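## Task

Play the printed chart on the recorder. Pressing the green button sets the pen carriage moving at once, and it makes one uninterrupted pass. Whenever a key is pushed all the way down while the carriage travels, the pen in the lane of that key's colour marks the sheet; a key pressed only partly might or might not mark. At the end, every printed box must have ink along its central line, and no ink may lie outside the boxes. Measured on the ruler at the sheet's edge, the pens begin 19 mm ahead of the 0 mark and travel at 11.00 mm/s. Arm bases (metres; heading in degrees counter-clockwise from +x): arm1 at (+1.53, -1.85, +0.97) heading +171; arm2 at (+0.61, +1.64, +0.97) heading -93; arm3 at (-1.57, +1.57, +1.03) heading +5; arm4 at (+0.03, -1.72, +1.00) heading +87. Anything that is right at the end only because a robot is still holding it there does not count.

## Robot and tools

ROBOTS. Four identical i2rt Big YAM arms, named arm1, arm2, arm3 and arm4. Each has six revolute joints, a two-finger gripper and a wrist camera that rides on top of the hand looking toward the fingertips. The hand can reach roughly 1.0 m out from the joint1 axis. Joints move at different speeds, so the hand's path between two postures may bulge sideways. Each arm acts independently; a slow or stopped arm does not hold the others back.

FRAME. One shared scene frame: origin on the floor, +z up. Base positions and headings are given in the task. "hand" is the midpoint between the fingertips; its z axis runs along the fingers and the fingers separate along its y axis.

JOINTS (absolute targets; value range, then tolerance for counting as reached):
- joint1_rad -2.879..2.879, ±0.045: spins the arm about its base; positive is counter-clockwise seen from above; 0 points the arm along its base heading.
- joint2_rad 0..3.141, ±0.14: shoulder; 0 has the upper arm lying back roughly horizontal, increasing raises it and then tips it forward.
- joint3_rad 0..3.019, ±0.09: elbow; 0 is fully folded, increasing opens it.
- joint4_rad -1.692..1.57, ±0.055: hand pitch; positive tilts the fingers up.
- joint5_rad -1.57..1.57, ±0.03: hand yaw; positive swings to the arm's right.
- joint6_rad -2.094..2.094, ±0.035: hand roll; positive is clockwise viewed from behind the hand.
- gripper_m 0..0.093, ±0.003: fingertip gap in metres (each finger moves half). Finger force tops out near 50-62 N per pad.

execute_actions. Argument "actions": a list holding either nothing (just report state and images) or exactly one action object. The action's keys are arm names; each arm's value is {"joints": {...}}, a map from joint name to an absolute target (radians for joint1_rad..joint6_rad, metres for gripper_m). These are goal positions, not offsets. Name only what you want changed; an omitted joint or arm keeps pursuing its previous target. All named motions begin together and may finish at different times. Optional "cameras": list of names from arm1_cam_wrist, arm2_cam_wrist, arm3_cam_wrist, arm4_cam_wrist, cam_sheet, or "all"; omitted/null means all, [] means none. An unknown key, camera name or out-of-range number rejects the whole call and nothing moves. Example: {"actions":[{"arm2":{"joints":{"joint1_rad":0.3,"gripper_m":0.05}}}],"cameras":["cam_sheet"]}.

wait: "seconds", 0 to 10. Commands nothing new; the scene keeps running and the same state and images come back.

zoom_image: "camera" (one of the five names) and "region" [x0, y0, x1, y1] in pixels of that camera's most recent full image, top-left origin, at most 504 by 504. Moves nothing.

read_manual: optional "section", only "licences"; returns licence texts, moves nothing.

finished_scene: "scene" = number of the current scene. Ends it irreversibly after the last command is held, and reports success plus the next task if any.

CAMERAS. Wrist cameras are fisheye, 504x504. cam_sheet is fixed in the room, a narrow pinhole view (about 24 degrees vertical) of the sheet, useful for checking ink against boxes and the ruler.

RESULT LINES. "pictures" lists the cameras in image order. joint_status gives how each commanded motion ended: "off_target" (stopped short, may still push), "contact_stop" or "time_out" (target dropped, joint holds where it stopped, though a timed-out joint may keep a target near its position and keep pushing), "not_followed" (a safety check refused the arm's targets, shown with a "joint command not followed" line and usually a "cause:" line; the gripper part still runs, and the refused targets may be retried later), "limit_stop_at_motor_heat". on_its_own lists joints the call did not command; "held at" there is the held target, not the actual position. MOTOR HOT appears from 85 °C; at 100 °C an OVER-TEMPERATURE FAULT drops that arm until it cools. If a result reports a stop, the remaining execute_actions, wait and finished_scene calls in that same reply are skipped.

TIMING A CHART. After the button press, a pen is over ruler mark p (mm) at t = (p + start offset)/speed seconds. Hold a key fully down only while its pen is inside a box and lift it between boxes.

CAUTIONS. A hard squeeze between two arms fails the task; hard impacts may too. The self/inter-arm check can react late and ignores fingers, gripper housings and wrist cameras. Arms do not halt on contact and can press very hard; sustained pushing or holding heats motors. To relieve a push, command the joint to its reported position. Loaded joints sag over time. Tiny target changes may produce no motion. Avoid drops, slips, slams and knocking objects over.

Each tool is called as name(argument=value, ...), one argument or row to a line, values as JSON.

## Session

execute_actions(
  actions=[],
)

Scene clock: 0.00 s.
arm1.joint_positions: joint1_rad=+0.442 joint2_rad=+0.269 joint3_rad=+1.543 joint4_rad=-1.350 joint5_rad=-0.150 joint6_rad=-0.394 gripper_m=+0.094
arm1.joint_status: not commanded
arm1.hand: x=+1.4922 y=-1.8787 z=+1.6177 quat_wxyz=(+0.019, +0.679, +0.290, -0.674) (m; scene frame)
arm2.joint_positions: joint1_rad=+0.330 joint2_rad=+0.496 joint3_rad=+1.431 joint4_rad=-1.460 joint5_rad=-0.046 joint6_rad=+0.131 gripper_m=+0.094
arm2.joint_status: not commanded
arm2.hand: x=+0.6607 y=+1.4937 z=+1.5272 quat_wxyz=(-0.426, -0.557, -0.663, +0.262) (m; scene frame)
arm3.joint_positions: joint1_rad=+0.558 joint2_rad=+0.625 joint3_rad=+1.559 joint4_rad=-1.606 joint5_rad=+0.120 joint6_rad=-0.537 gripper_m=+0.095
arm3.joint_status: not commanded
arm3.hand: x=-1.4171 y=+1.6586 z=+1.5952 quat_wxyz=(-0.436, +0.482, -0.759, +0.034) (m; scene frame)
arm4.joint_positions: joint1_rad=+0.039 joint2_rad=+0.266 joint3_rad=+1.517 joint4_rad=-1.317 joint5_rad=+0.129 joint6_rad=-0.663 gripper_m=+0.095
arm4.joint_status: not commanded
arm4.hand: x=+0.0607 y=-1.6776 z=+1.6406 quat_wxyz=(-0.631, +0.635, -0.370, -0.249) (m; scene frame)
pictures: arm1_cam_wrist, arm2_cam_wrist, arm3_cam_wrist, arm4_cam_wrist, cam_sheet
Images, in order (width x height): arm1_cam_wrist 504x504, arm2_cam_wrist 504x504, arm3_cam_wrist 504x504, arm4_cam_wrist 504x504, cam_sheet 504x504.

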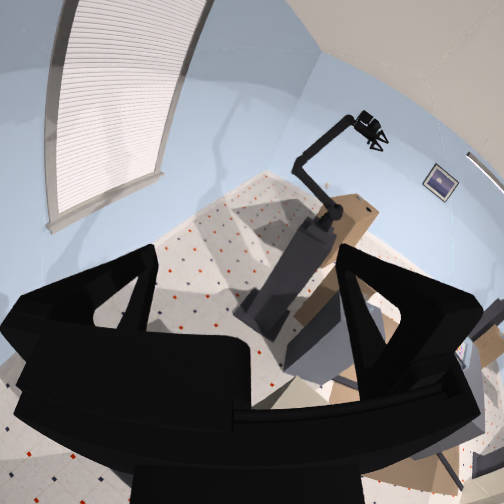

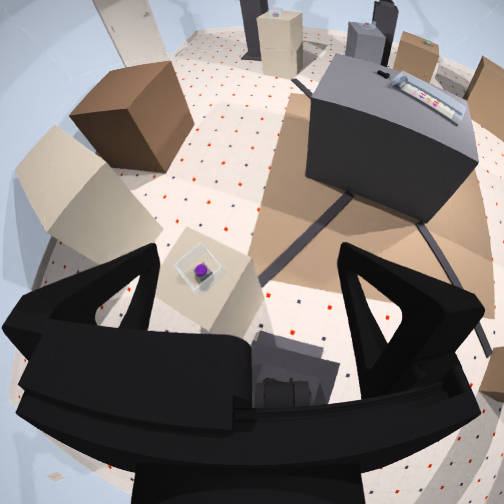

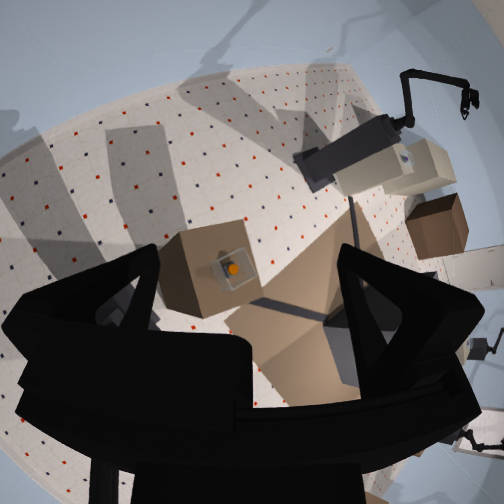

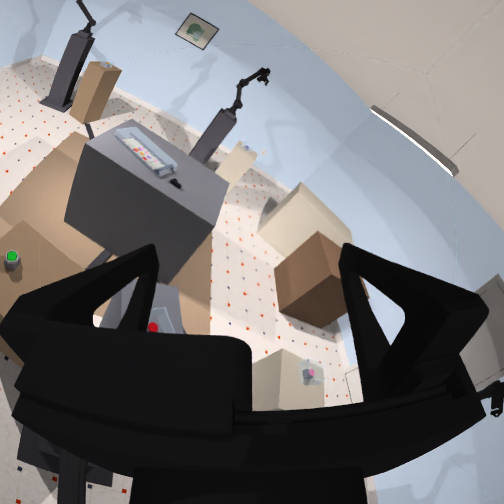

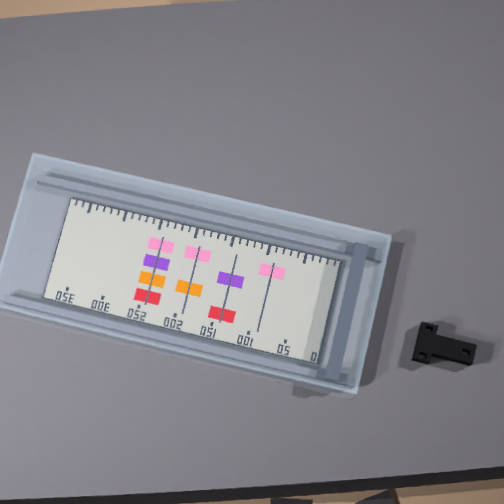

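zoom_image(
  camera="cam_sheet",
  region=[190, 220, 360, 380],
)

zoom_image(
  camera="cam_sheet",
  region=[110, 200, 260, 350],
)

zoom_image(
  camera="cam_sheet",
  region=[30, 180, 180, 330],
)

Region (190, 220, 360, 380) of cam_sheet's 504x504 image, scaled by 2.965, with more detail than that image has; it fills the top 474 rows of this view, and the rest is white.

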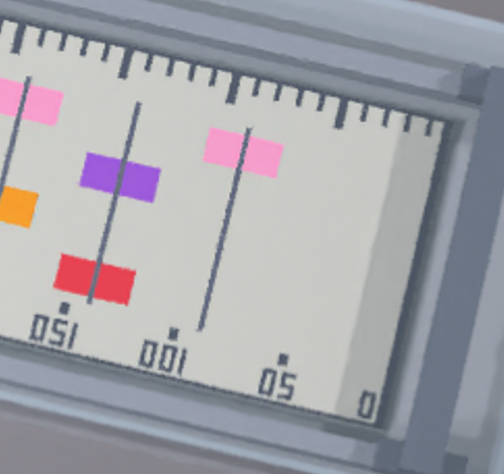

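Region (110, 200, 260, 350) of cam_sheet's 504x504 image, scaled by 3.360, with more detail than that image has.

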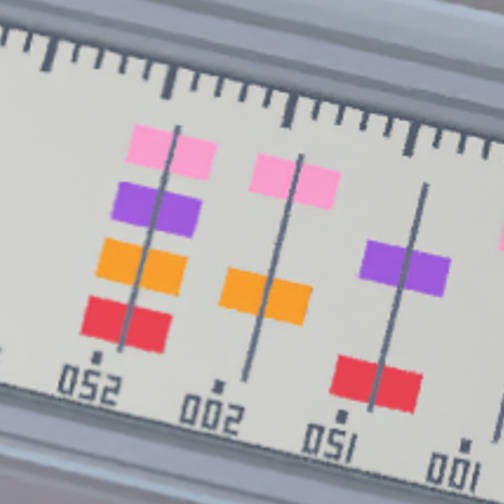

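Region (30, 180, 180, 330) of cam_sheet's 504x504 image, scaled by 3.360, with more detail than that image has.

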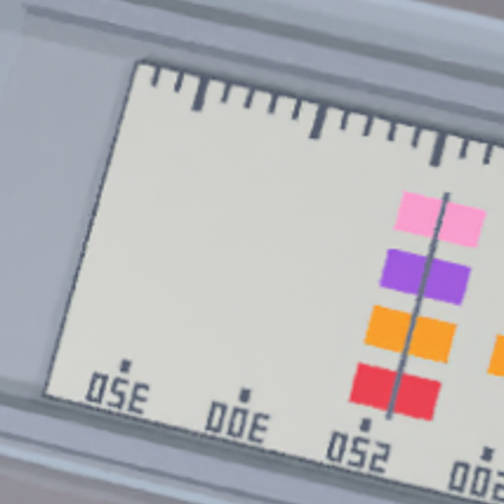

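zoom_image(
  camera="arm2_cam_wrist",
  region=[160, 230, 240, 310],
)

zoom_image(
  camera="arm3_cam_wrist",
  region=[195, 230, 275, 310],
)

zoom_image(
  camera="arm4_cam_wrist",
  region=[110, 270, 200, 360],
)

zoom_image(
  camera="arm4_cam_wrist",
  region=[0, 220, 80, 300],
)

zoom_image(
  camera="arm4_cam_wrist",
  region=[270, 335, 350, 415],
)

zoom_image(
  camera="arm2_cam_wrist",
  region=[230, 0, 460, 90],
)

Region (160, 230, 240, 310) of arm2_cam_wrist's 504x504 image, scaled by 6.300, with more detail than that image has.

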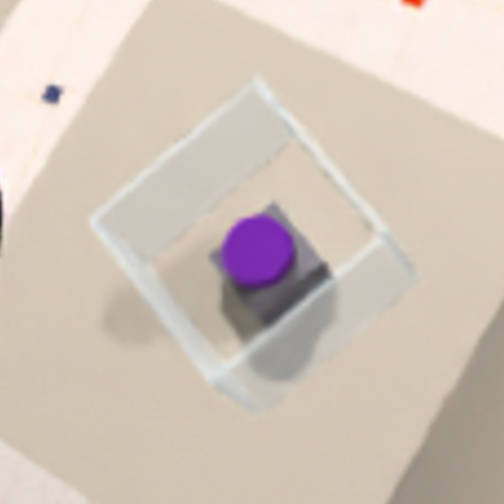

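Region (195, 230, 275, 310) of arm3_cam_wrist's 504x504 image, scaled by 6.300, with more detail than that image has.

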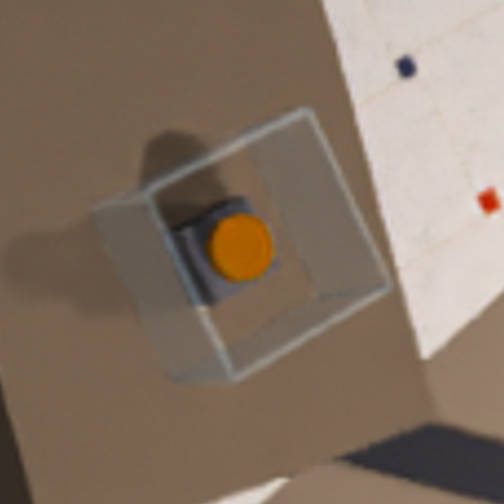

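Region (110, 270, 200, 360) of arm4_cam_wrist's 504x504 image, scaled by 5.600, with more detail than that image has.

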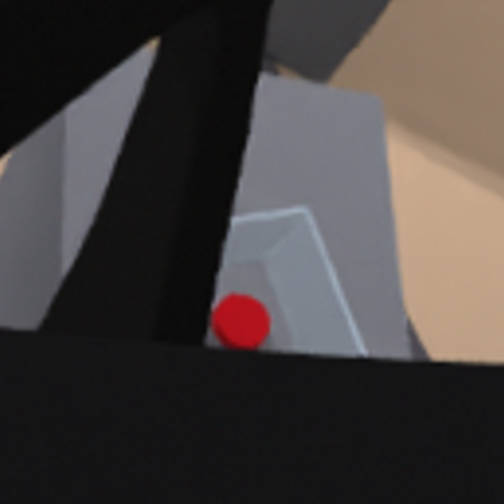

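Region (0, 220, 80, 300) of arm4_cam_wrist's 504x504 image, scaled by 6.300, with more detail than that image has.

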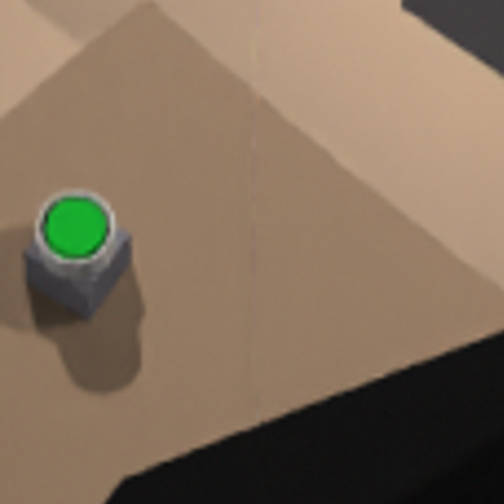

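Region (270, 335, 350, 415) of arm4_cam_wrist's 504x504 image, scaled by 6.300, with more detail than that image has.

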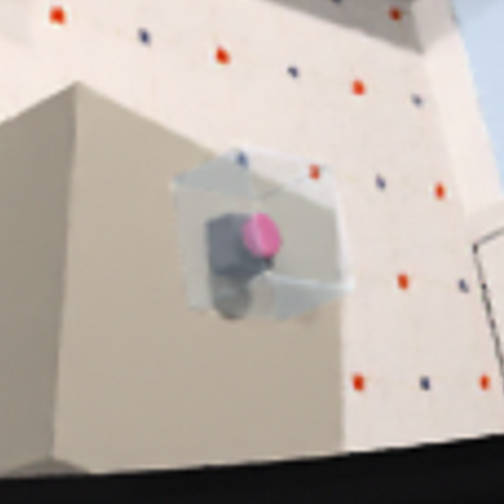

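Region (230, 0, 460, 90) of arm2_cam_wrist's 504x504 image, scaled by 2.191, with more detail than that image has; it fills the top 197 rows of this view, and the rest is white.

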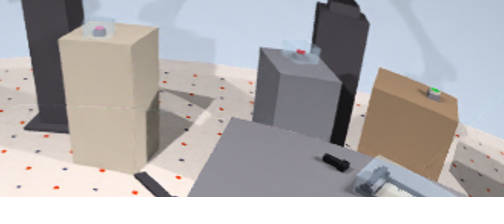

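execute_actions(
  actions=[
    {"arm1":{"joints":{"joint1_rad":-0.9,"joint2_rad":2.155,"joint3_rad":1.76,"joint4_rad":-1.165,"joint5_rad":0,"joint6_rad":0,"gripper_m":0}},"arm2":{"joints":{"joint1_rad":0.89,"joint2_rad":1.96,"joint3_rad":1.265,"joint4_rad":-0.87,"joint5_rad":0,"joint6_rad":0,"gripper_m":0}},"arm3":{"joints":{"joint1_rad":-0.195,"joint2_rad":1.995,"joint3_rad":1.128,"joint4_rad":-0.70,"joint5_rad":0,"joint6_rad":0,"gripper_m":0}},"arm4":{"joints":{"joint1_rad":-0.44,"joint2_rad":1.97,"joint3_rad":1.272,"joint4_rad":-0.865,"joint5_rad":0,"joint6_rad":0,"gripper_m":0}}},
  ],
  cameras=["arm1_cam_wrist","arm2_cam_wrist","arm3_cam_wrist","arm4_cam_wrist"],
)

Scene clock: 14.23 s.
arm1.joint_positions: joint1_rad=-0.897 joint2_rad=+2.133 joint3_rad=+1.756 joint4_rad=-1.162 joint5_rad=-0.001 joint6_rad=-0.007 gripper_m=+0.001
arm1.joint_status: all done
arm1.hand: x=+1.2087 y=-1.2857 z=+0.9974 quat_wxyz=(-0.011, +0.865, -0.501, -0.006) (m; scene frame)
arm2.joint_positions: joint1_rad=+0.890 joint2_rad=+1.964 joint3_rad=+1.252 joint4_rad=-0.877 joint5_rad=-0.001 joint6_rad=+0.016 gripper_m=+0.000
arm2.joint_status: all done
arm2.hand: x=+0.9858 y=+1.2973 z=+0.9298 quat_wxyz=(+0.011, -0.369, -0.930, +0.000) (m; scene frame)
arm3.joint_positions: joint1_rad=-0.203 joint2_rad=+2.008 joint3_rad=+1.120 joint4_rad=-0.712 joint5_rad=+0.000 joint6_rad=-0.012 gripper_m=+0.001
arm3.joint_status: all done
arm3.hand: x=-1.0909 y=+1.5112 z=+0.9383 quat_wxyz=(+0.013, -0.051, -0.999, +0.003) (m; scene frame)
arm4.joint_positions: joint1_rad=-0.435 joint2_rad=+1.984 joint3_rad=+1.264 joint4_rad=-0.877 joint5_rad=+0.000 joint6_rad=-0.010 gripper_m=+0.001
arm4.joint_status: all done
arm4.hand: x=+0.2782 y=-1.2701 z=+0.9442 quat_wxyz=(+0.018, +0.516, -0.856, +0.010) (m; scene frame)
pictures: arm1_cam_wrist, arm2_cam_wrist, arm3_cam_wrist, arm4_cam_wrist
Images, in order (width x height): arm1_cam_wrist 504x504, arm2_cam_wrist 504x504, arm3_cam_wrist 504x504, arm4_cam_wrist 504x504.

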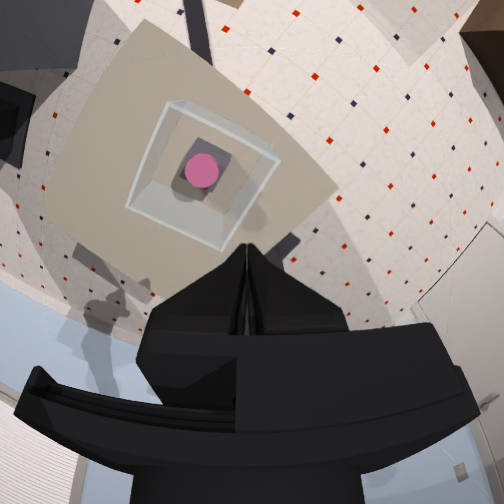

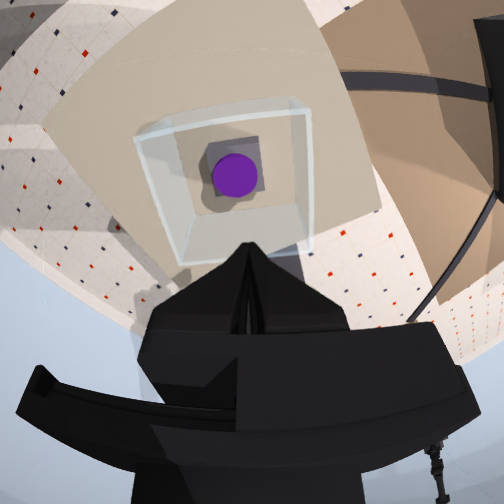

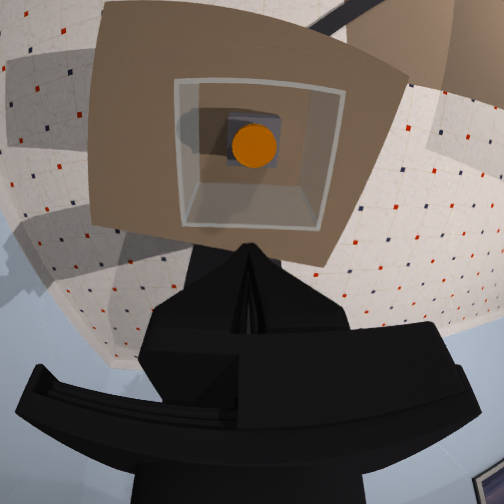

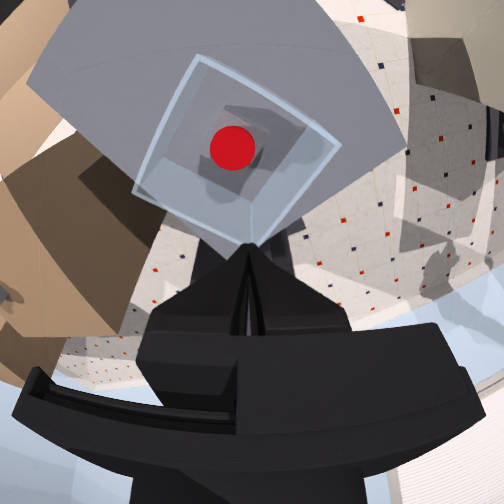

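zoom_image(
  camera="arm1_cam_wrist",
  region=[160, 130, 260, 230],
)

zoom_image(
  camera="arm2_cam_wrist",
  region=[190, 130, 290, 230],
)

zoom_image(
  camera="arm3_cam_wrist",
  region=[200, 100, 300, 200],
)

zoom_image(
  camera="arm4_cam_wrist",
  region=[185, 100, 285, 200],
)

Region (160, 130, 260, 230) of arm1_cam_wrist's 504x504 image, scaled by 5.040, with more detail than that image has.

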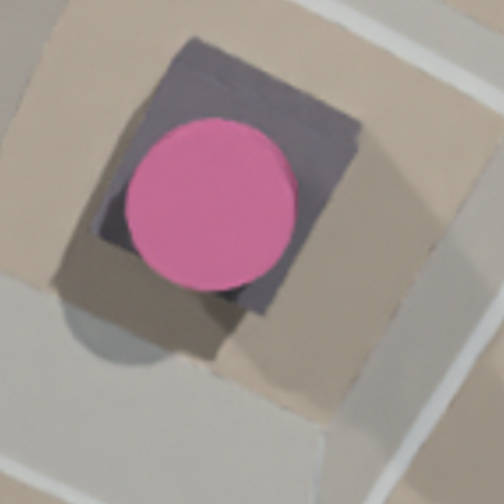

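Region (190, 130, 290, 230) of arm2_cam_wrist's 504x504 image, scaled by 5.040, with more detail than that image has.

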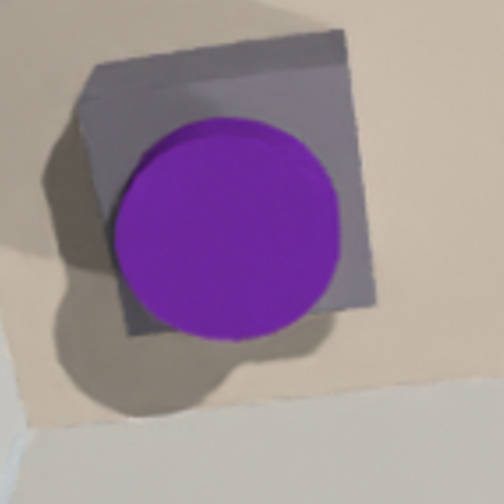

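Region (200, 100, 300, 200) of arm3_cam_wrist's 504x504 image, scaled by 5.040, with more detail than that image has.

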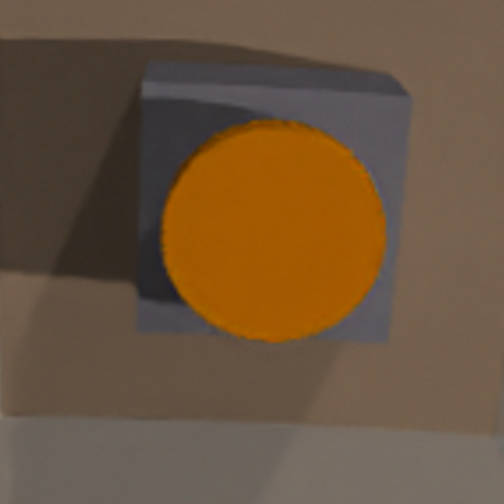

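Region (185, 100, 285, 200) of arm4_cam_wrist's 504x504 image, scaled by 5.040, with more detail than that image has.

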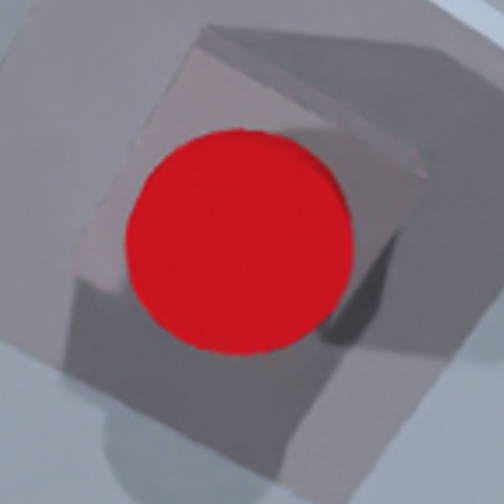

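execute_actions(
  actions=[
    {"arm1":{"joints":{"joint1_rad":-0.81,"joint2_rad":2.345,"joint3_rad":1.67,"joint4_rad":-0.84}},"arm2":{"joints":{"joint1_rad":0.922,"joint2_rad":2.118,"joint3_rad":1.225,"joint4_rad":-0.583}},"arm3":{"joints":{"joint1_rad":-0.215,"joint2_rad":2.24,"joint3_rad":1.22,"joint4_rad":-0.437}},"arm4":{"joints":{"joint1_rad":-0.405,"joint2_rad":2.18,"joint3_rad":1.32,"joint4_rad":-0.605}}},
  ],
  cameras=["arm1_cam_wrist","arm2_cam_wrist","arm3_cam_wrist","arm4_cam_wrist"],
)

Scene clock: 25.00 s.
arm1.joint_positions: joint1_rad=-0.804 joint2_rad=+2.350 joint3_rad=+1.660 joint4_rad=-0.853 joint5_rad=-0.001 joint6_rad=-0.007 gripper_m=+0.001
arm1.joint_status: all done
arm1.hand: x=+1.1646 y=-1.3227 z=+0.8313 quat_wxyz=(-0.009, +0.887, -0.461, -0.004) (m; scene frame)
arm2.joint_positions: joint1_rad=+0.914 joint2_rad=+2.134 joint3_rad=+1.212 joint4_rad=-0.593 joint5_rad=-0.001 joint6_rad=+0.016 gripper_m=+0.000
arm2.joint_status: all done
arm2.hand: x=+1.0020 y=+1.2981 z=+0.8355 quat_wxyz=(-0.024, -0.358, -0.934, +0.013) (m; scene frame)
arm3.joint_positions: joint1_rad=-0.205 joint2_rad=+2.257 joint3_rad=+1.208 joint4_rad=-0.450 joint5_rad=+0.000 joint6_rad=-0.012 gripper_m=+0.001
arm3.joint_status: all done
arm3.hand: x=-1.0459 y=+1.5043 z=+0.8401 quat_wxyz=(-0.038, -0.051, -0.998, +0.006) (m; scene frame)
arm4.joint_positions: joint1_rad=-0.412 joint2_rad=+2.202 joint3_rad=+1.298 joint4_rad=-0.620 joint5_rad=+0.000 joint6_rad=-0.010 gripper_m=+0.001
arm4.joint_status: all done
arm4.hand: x=+0.2809 y=-1.2382 z=+0.8418 quat_wxyz=(-0.013, +0.526, -0.850, -0.009) (m; scene frame)
pictures: arm1_cam_wrist, arm2_cam_wrist, arm3_cam_wrist, arm4_cam_wrist
Images, in order (width x height): arm1_cam_wrist 504x504, arm2_cam_wrist 504x504, arm3_cam_wrist 504x504, arm4_cam_wrist 504x504.

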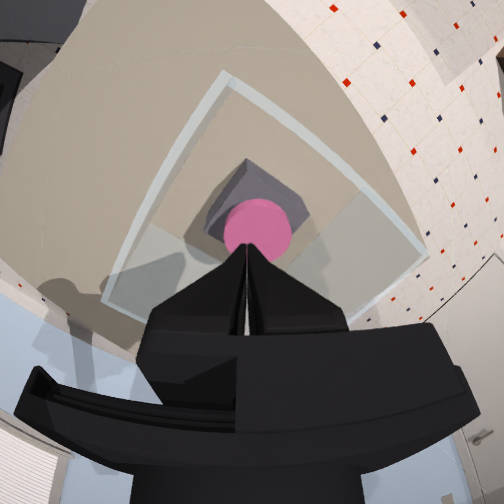

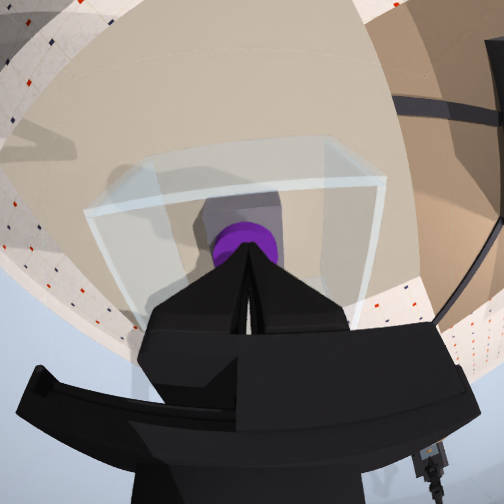

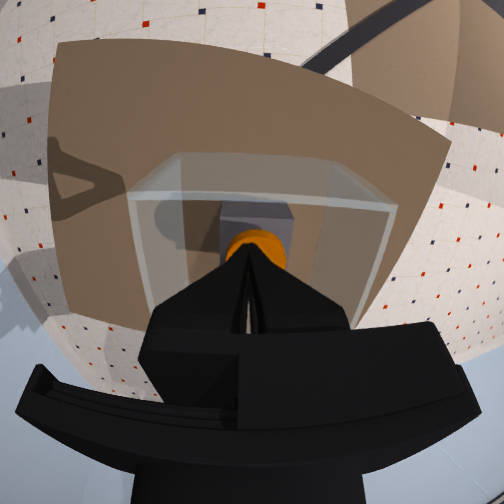

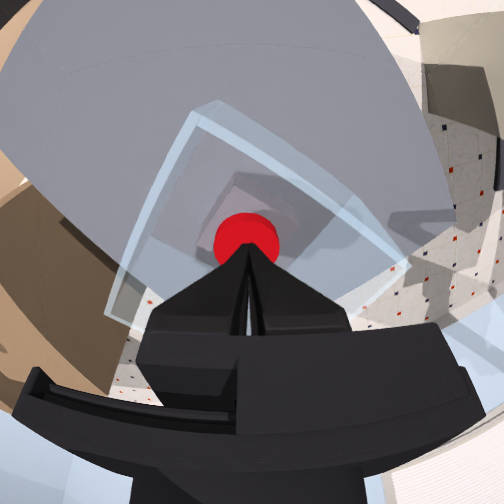

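zoom_image(
  camera="arm2_cam_wrist",
  region=[200, 190, 300, 290],
)

zoom_image(
  camera="arm3_cam_wrist",
  region=[200, 190, 300, 290],
)

zoom_image(
  camera="arm4_cam_wrist",
  region=[200, 190, 300, 290],
)

zoom_image(
  camera="arm1_cam_wrist",
  region=[200, 190, 300, 290],
)

Region (200, 190, 300, 290) of arm2_cam_wrist's 504x504 image, scaled by 5.040, with more detail than that image has.

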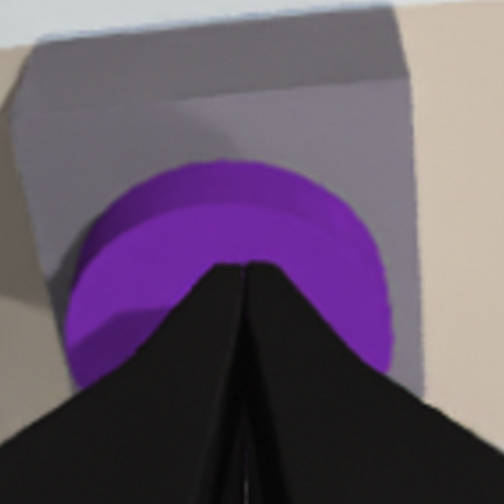

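Region (200, 190, 300, 290) of arm3_cam_wrist's 504x504 image, scaled by 5.040, with more detail than that image has.

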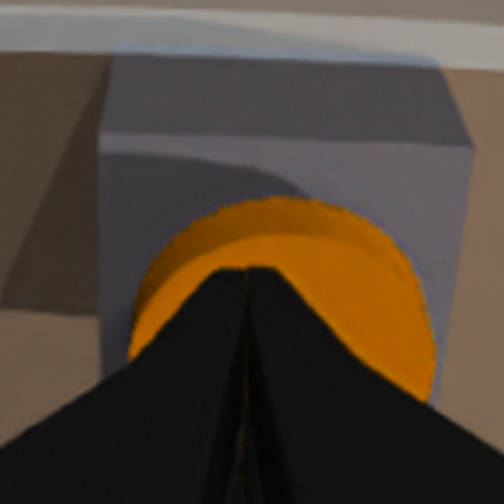

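Region (200, 190, 300, 290) of arm4_cam_wrist's 504x504 image, scaled by 5.040, with more detail than that image has.

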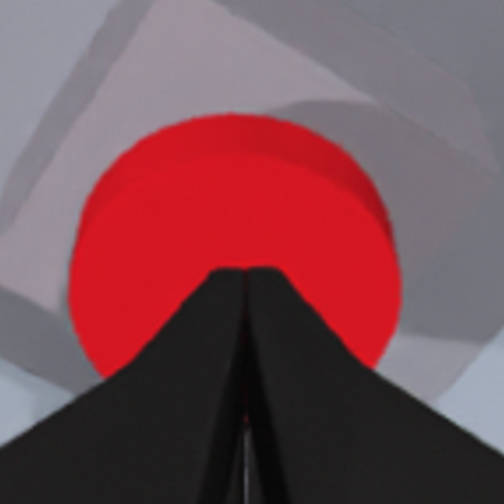

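Region (200, 190, 300, 290) of arm1_cam_wrist's 504x504 image, scaled by 5.040, with more detail than that image has.

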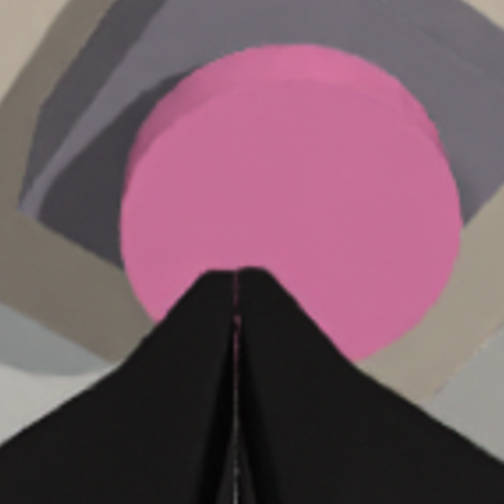

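execute_actions(
  actions=[
    {"arm1":{"joints":{"joint1_rad":-0.825,"joint2_rad":2.465}},"arm2":{"joints":{"joint2_rad":2.26,"joint4_rad":-0.63}},"arm3":{"joints":{"joint1_rad":-0.225,"joint2_rad":2.395,"joint4_rad":-0.49}},"arm4":{"joints":{"joint2_rad":2.085}}},
  ],
  cameras=["arm1_cam_wrist","arm2_cam_wrist","arm3_cam_wrist"],
)

Scene clock: 30.83 s.
arm1.joint_positions: joint1_rad=-0.819 joint2_rad=+2.400 joint3_rad=+1.667 joint4_rad=-0.849 joint5_rad=-0.001 joint6_rad=-0.006 gripper_m=+0.001
arm1.joint_status: all done
arm1.hand: x=+1.1782 y=-1.3254 z=+0.8033 quat_wxyz=(+0.000, +0.884, -0.468, +0.013) (m; scene frame)
arm2.joint_positions: joint1_rad=+0.914 joint2_rad=+2.199 joint3_rad=+1.231 joint4_rad=-0.623 joint5_rad=-0.001 joint6_rad=+0.016 gripper_m=+0.000
arm2.joint_status: all done
arm2.hand: x=+0.9904 y=+1.3079 z=+0.8075 quat_wxyz=(+0.012, -0.358, -0.934, +0.000) (m; scene frame)
arm3.joint_positions: joint1_rad=-0.218 joint2_rad=+2.337 joint3_rad=+1.226 joint4_rad=-0.477 joint5_rad=+0.000 joint6_rad=-0.011 gripper_m=+0.001
arm3.joint_status: all done
arm3.hand: x=-1.0702 y=+1.5003 z=+0.8040 quat_wxyz=(+0.006, -0.058, -0.998, +0.003) (m; scene frame)
arm4.joint_positions: joint1_rad=-0.412 joint2_rad=+2.083 joint3_rad=+1.298 joint4_rad=-0.618 joint5_rad=+0.000 joint6_rad=-0.010 gripper_m=+0.001
arm4.joint_status: all done
arm4.hand: x=+0.2951 y=-1.2106 z=+0.9061 quat_wxyz=(-0.065, +0.524, -0.848, -0.040) (m; scene frame)
pictures: arm1_cam_wrist, arm2_cam_wrist, arm3_cam_wrist
Images, in order (width x height): arm1_cam_wrist 504x504, arm2_cam_wrist 504x504, arm3_cam_wrist 504x504.

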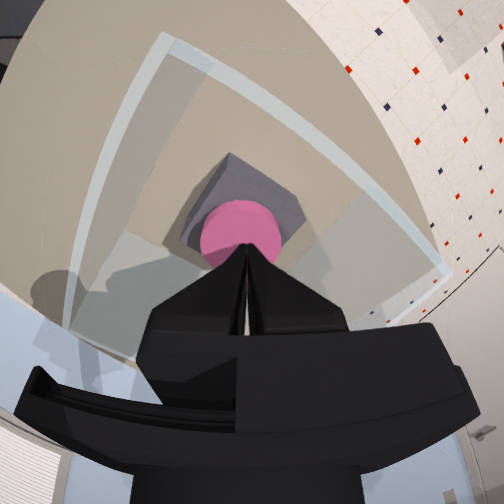

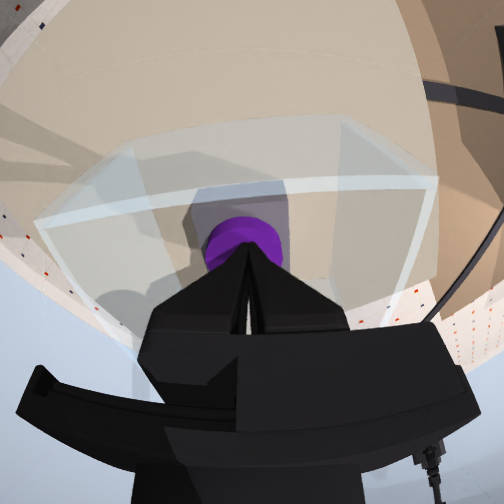

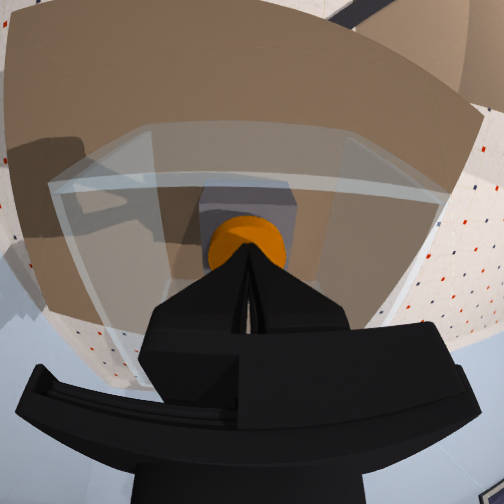

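zoom_image(
  camera="arm1_cam_wrist",
  region=[170, 145, 320, 295],
)

zoom_image(
  camera="arm2_cam_wrist",
  region=[170, 145, 320, 295],
)

zoom_image(
  camera="arm3_cam_wrist",
  region=[170, 145, 320, 295],
)

Region (170, 145, 320, 295) of arm1_cam_wrist's 504x504 image, scaled by 3.360, with more detail than that image has.

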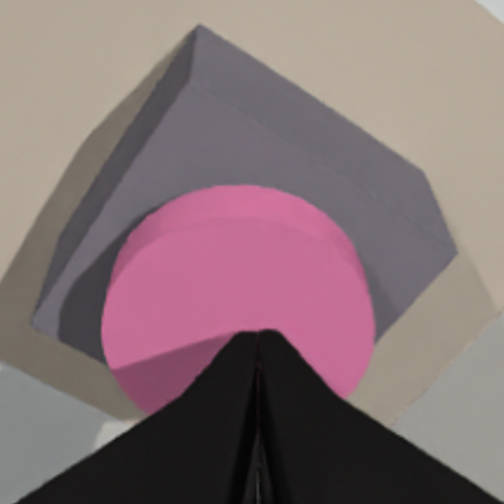

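Region (170, 145, 320, 295) of arm2_cam_wrist's 504x504 image, scaled by 3.360, with more detail than that image has.

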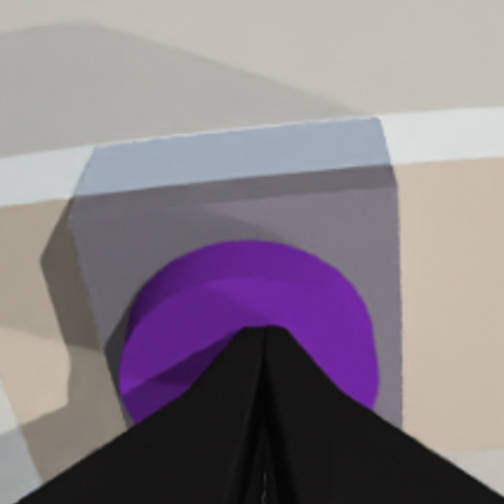

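Region (170, 145, 320, 295) of arm3_cam_wrist's 504x504 image, scaled by 3.360, with more detail than that image has.

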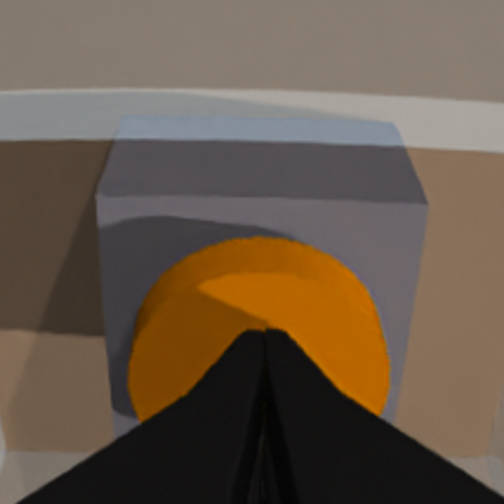

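execute_actions(
  actions=[
    {"arm1":{"joints":{"joint2_rad":2.51}},"arm2":{"joints":{"joint2_rad":2.30}},"arm3":{"joints":{"joint2_rad":2.435}},"arm4":{"joints":{"joint1_rad":0.68,"joint2_rad":2.165,"joint3_rad":1.76,"joint4_rad":-1.15}}},
  ],
  cameras=["arm1_cam_wrist","arm3_cam_wrist","arm4_cam_wrist"],
)

Scene clock: 40.90 s.
arm1.joint_positions: joint1_rad=-0.819 joint2_rad=+2.403 joint3_rad=+1.667 joint4_rad=-0.848 joint5_rad=-0.001 joint6_rad=-0.006 gripper_m=+0.001
arm1.joint_status: all done
arm1.hand: x=+1.1787 y=-1.3260 z=+0.8011 quat_wxyz=(+0.000, +0.884, -0.468, +0.014) (m; scene frame)
arm2.joint_positions: joint1_rad=+0.914 joint2_rad=+2.202 joint3_rad=+1.235 joint4_rad=-0.629 joint5_rad=-0.001 joint6_rad=+0.016 gripper_m=+0.000
arm2.joint_status: all done
arm2.hand: x=+0.9901 y=+1.3081 z=+0.8068 quat_wxyz=(+0.015, -0.358, -0.934, -0.001) (m; scene frame)
arm3.joint_positions: joint1_rad=-0.218 joint2_rad=+2.340 joint3_rad=+1.229 joint4_rad=-0.482 joint5_rad=+0.000 joint6_rad=-0.011 gripper_m=+0.001
arm3.joint_status: all done
arm3.hand: x=-1.0708 y=+1.5003 z=+0.8032 quat_wxyz=(+0.009, -0.058, -0.998, +0.003) (m; scene frame)
arm4.joint_positions: joint1_rad=+0.681 joint2_rad=+2.170 joint3_rad=+1.747 joint4_rad=-1.137 joint5_rad=-0.002 joint6_rad=-0.007 gripper_m=+0.001
arm4.joint_status: all done
arm4.hand: x=-0.3414 y=-1.2011 z=+0.9982 quat_wxyz=(+0.006, +0.891, -0.454, -0.006) (m; scene frame)
pictures: arm1_cam_wrist, arm3_cam_wrist, arm4_cam_wrist
Images, in order (width x height): arm1_cam_wrist 504x504, arm3_cam_wrist 504x504, arm4_cam_wrist 504x504.

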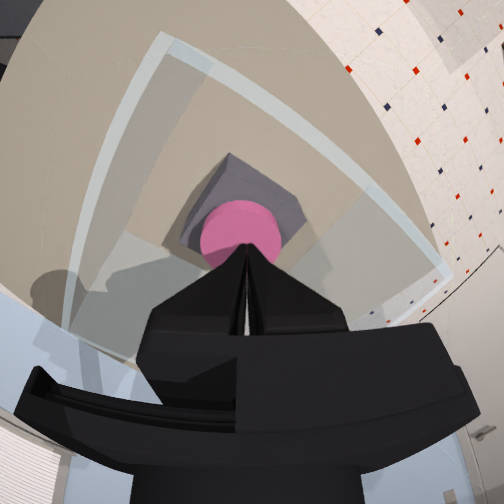

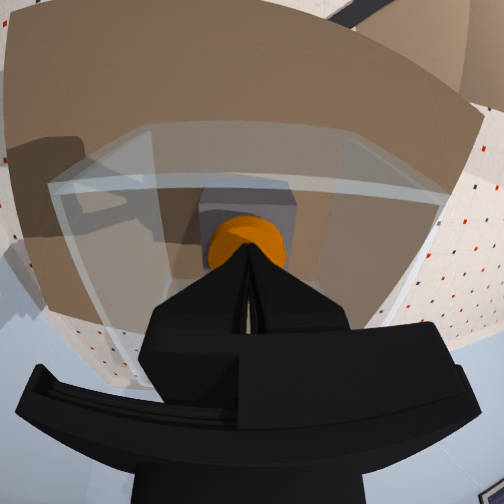

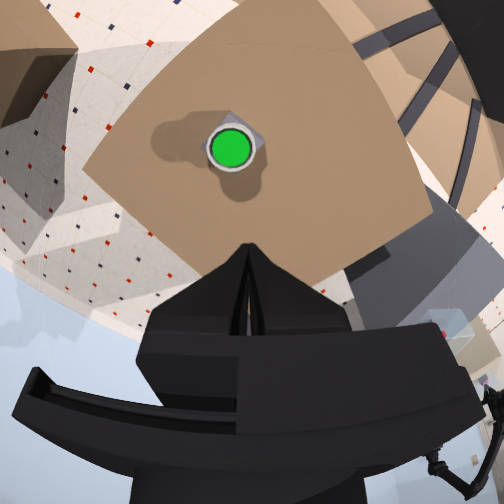

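zoom_image(
  camera="arm4_cam_wrist",
  region=[190, 105, 274, 189],
)

Region (190, 105, 274, 189) of arm4_cam_wrist's 504x504 image, scaled by 6.000, with more detail than that image has.

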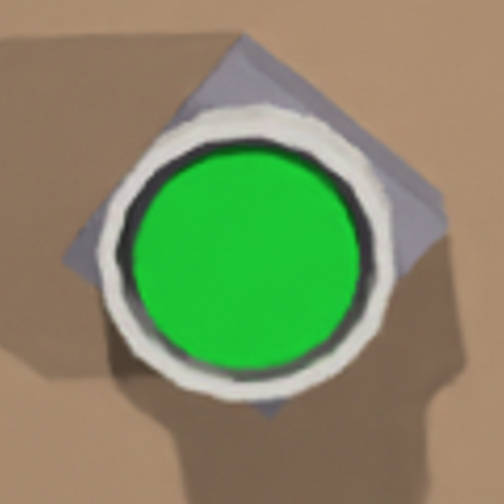

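execute_actions(
  actions=[
    {"arm1":{"joints":{"joint2_rad":2.342,"joint4_rad":-0.825}},"arm2":{"joints":{"joint2_rad":2.115,"joint3_rad":1.21}},"arm3":{"joints":{"joint2_rad":2.255,"joint3_rad":1.205}},"arm4":{"joints":{"joint1_rad":0.716,"joint2_rad":2.375,"joint4_rad":-0.83}}},
  ],
)

Scene clock: 44.97 s.
arm1.joint_positions: joint1_rad=-0.819 joint2_rad=+2.339 joint3_rad=+1.667 joint4_rad=-0.838 joint5_rad=-0.001 joint6_rad=-0.006 gripper_m=+0.001
arm1.joint_status: all done
arm1.hand: x=+1.1666 y=-1.3089 z=+0.8407 quat_wxyz=(-0.018, +0.884, -0.467, -0.019) (m; scene frame)
arm2.joint_positions: joint1_rad=+0.914 joint2_rad=+2.136 joint3_rad=+1.208 joint4_rad=-0.629 joint5_rad=-0.001 joint6_rad=+0.016 gripper_m=+0.000
arm2.joint_status: all done
arm2.hand: x=+0.9933 y=+1.3056 z=+0.8334 quat_wxyz=(-0.004, -0.358, -0.934, +0.005) (m; scene frame)
arm3.joint_positions: joint1_rad=-0.218 joint2_rad=+2.261 joint3_rad=+1.202 joint4_rad=-0.482 joint5_rad=+0.000 joint6_rad=-0.011 gripper_m=+0.001
arm3.joint_status: all done
arm3.hand: x=-1.0594 y=+1.4991 z=+0.8363 quat_wxyz=(-0.017, -0.058, -0.998, +0.005) (m; scene frame)
arm4.joint_positions: joint1_rad=+0.712 joint2_rad=+2.395 joint3_rad=+1.745 joint4_rad=-0.845 joint5_rad=-0.002 joint6_rad=-0.007 gripper_m=+0.001
arm4.joint_status: all done
arm4.hand: x=-0.3740 y=-1.1938 z=+0.8574 quat_wxyz=(-0.008, +0.897, -0.441, -0.035) (m; scene frame)
pictures: arm1_cam_wrist, arm2_cam_wrist, arm3_cam_wrist, arm4_cam_wrist, cam_sheet
Images, in order (width x height): arm1_cam_wrist 504x504, arm2_cam_wrist 504x504, arm3_cam_wrist 504x504, arm4_cam_wrist 504x504, cam_sheet 504x504.

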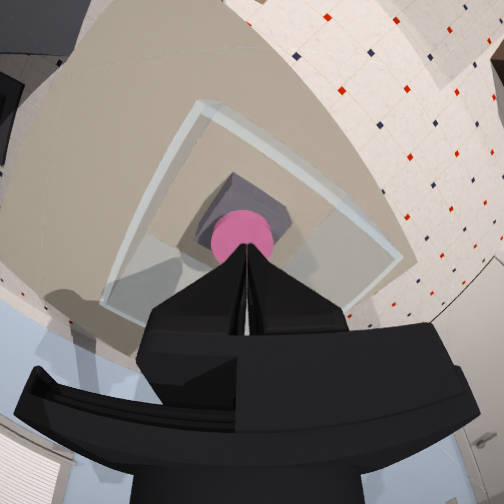

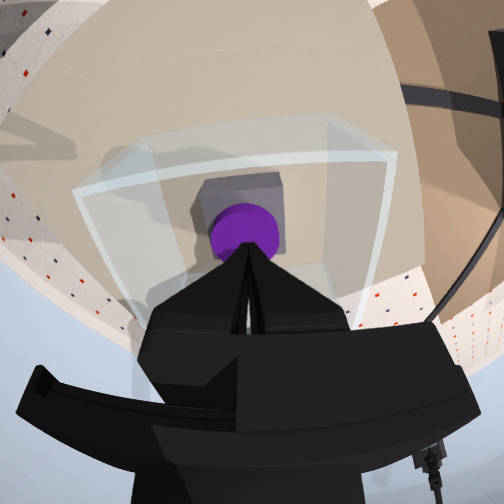

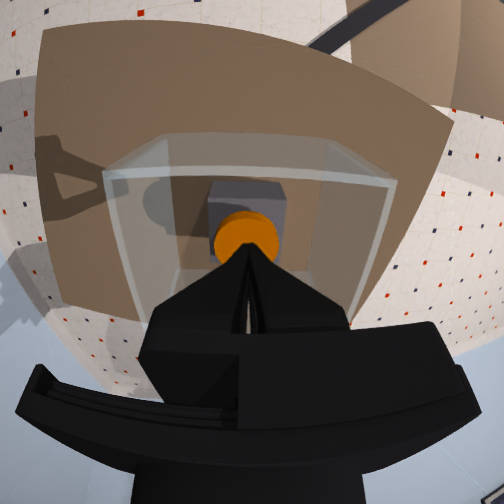

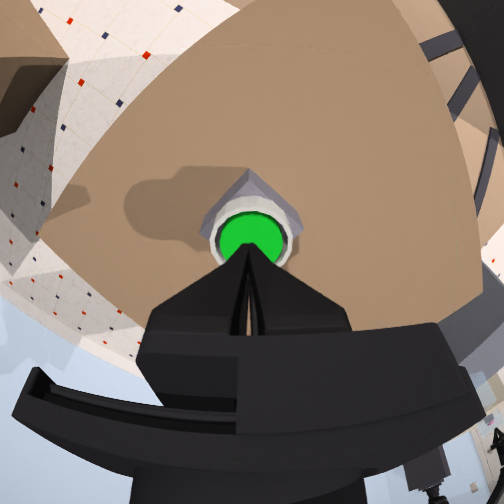

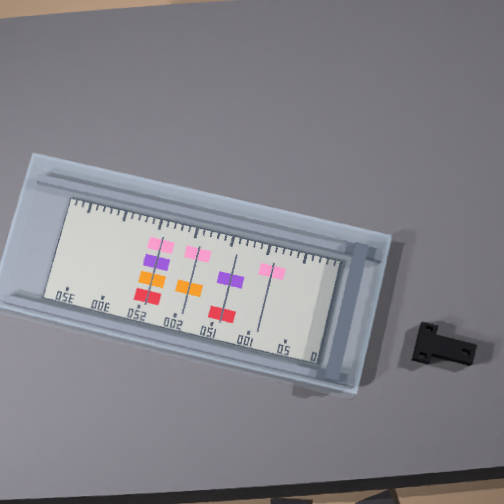

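zoom_image(
  camera="arm4_cam_wrist",
  region=[200, 185, 300, 285],
)

zoom_image(
  camera="cam_sheet",
  region=[225, 230, 315, 300],
)

zoom_image(
  camera="cam_sheet",
  region=[140, 210, 230, 280],
)

Region (200, 185, 300, 285) of arm4_cam_wrist's 504x504 image, scaled by 5.040, with more detail than that image has.

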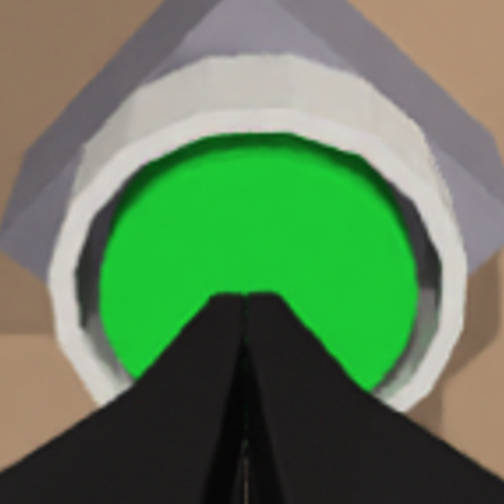

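Region (225, 230, 315, 300) of cam_sheet's 504x504 image, scaled by 5.600, with more detail than that image has.

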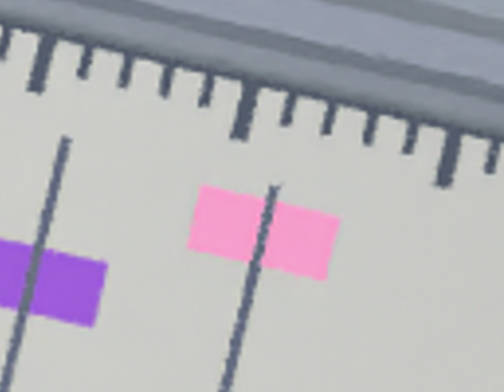

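Region (140, 210, 230, 280) of cam_sheet's 504x504 image, scaled by 5.600, with more detail than that image has.

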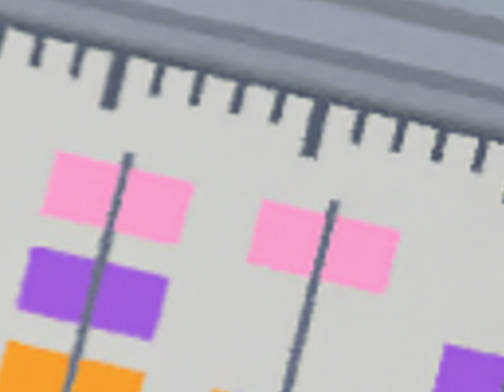

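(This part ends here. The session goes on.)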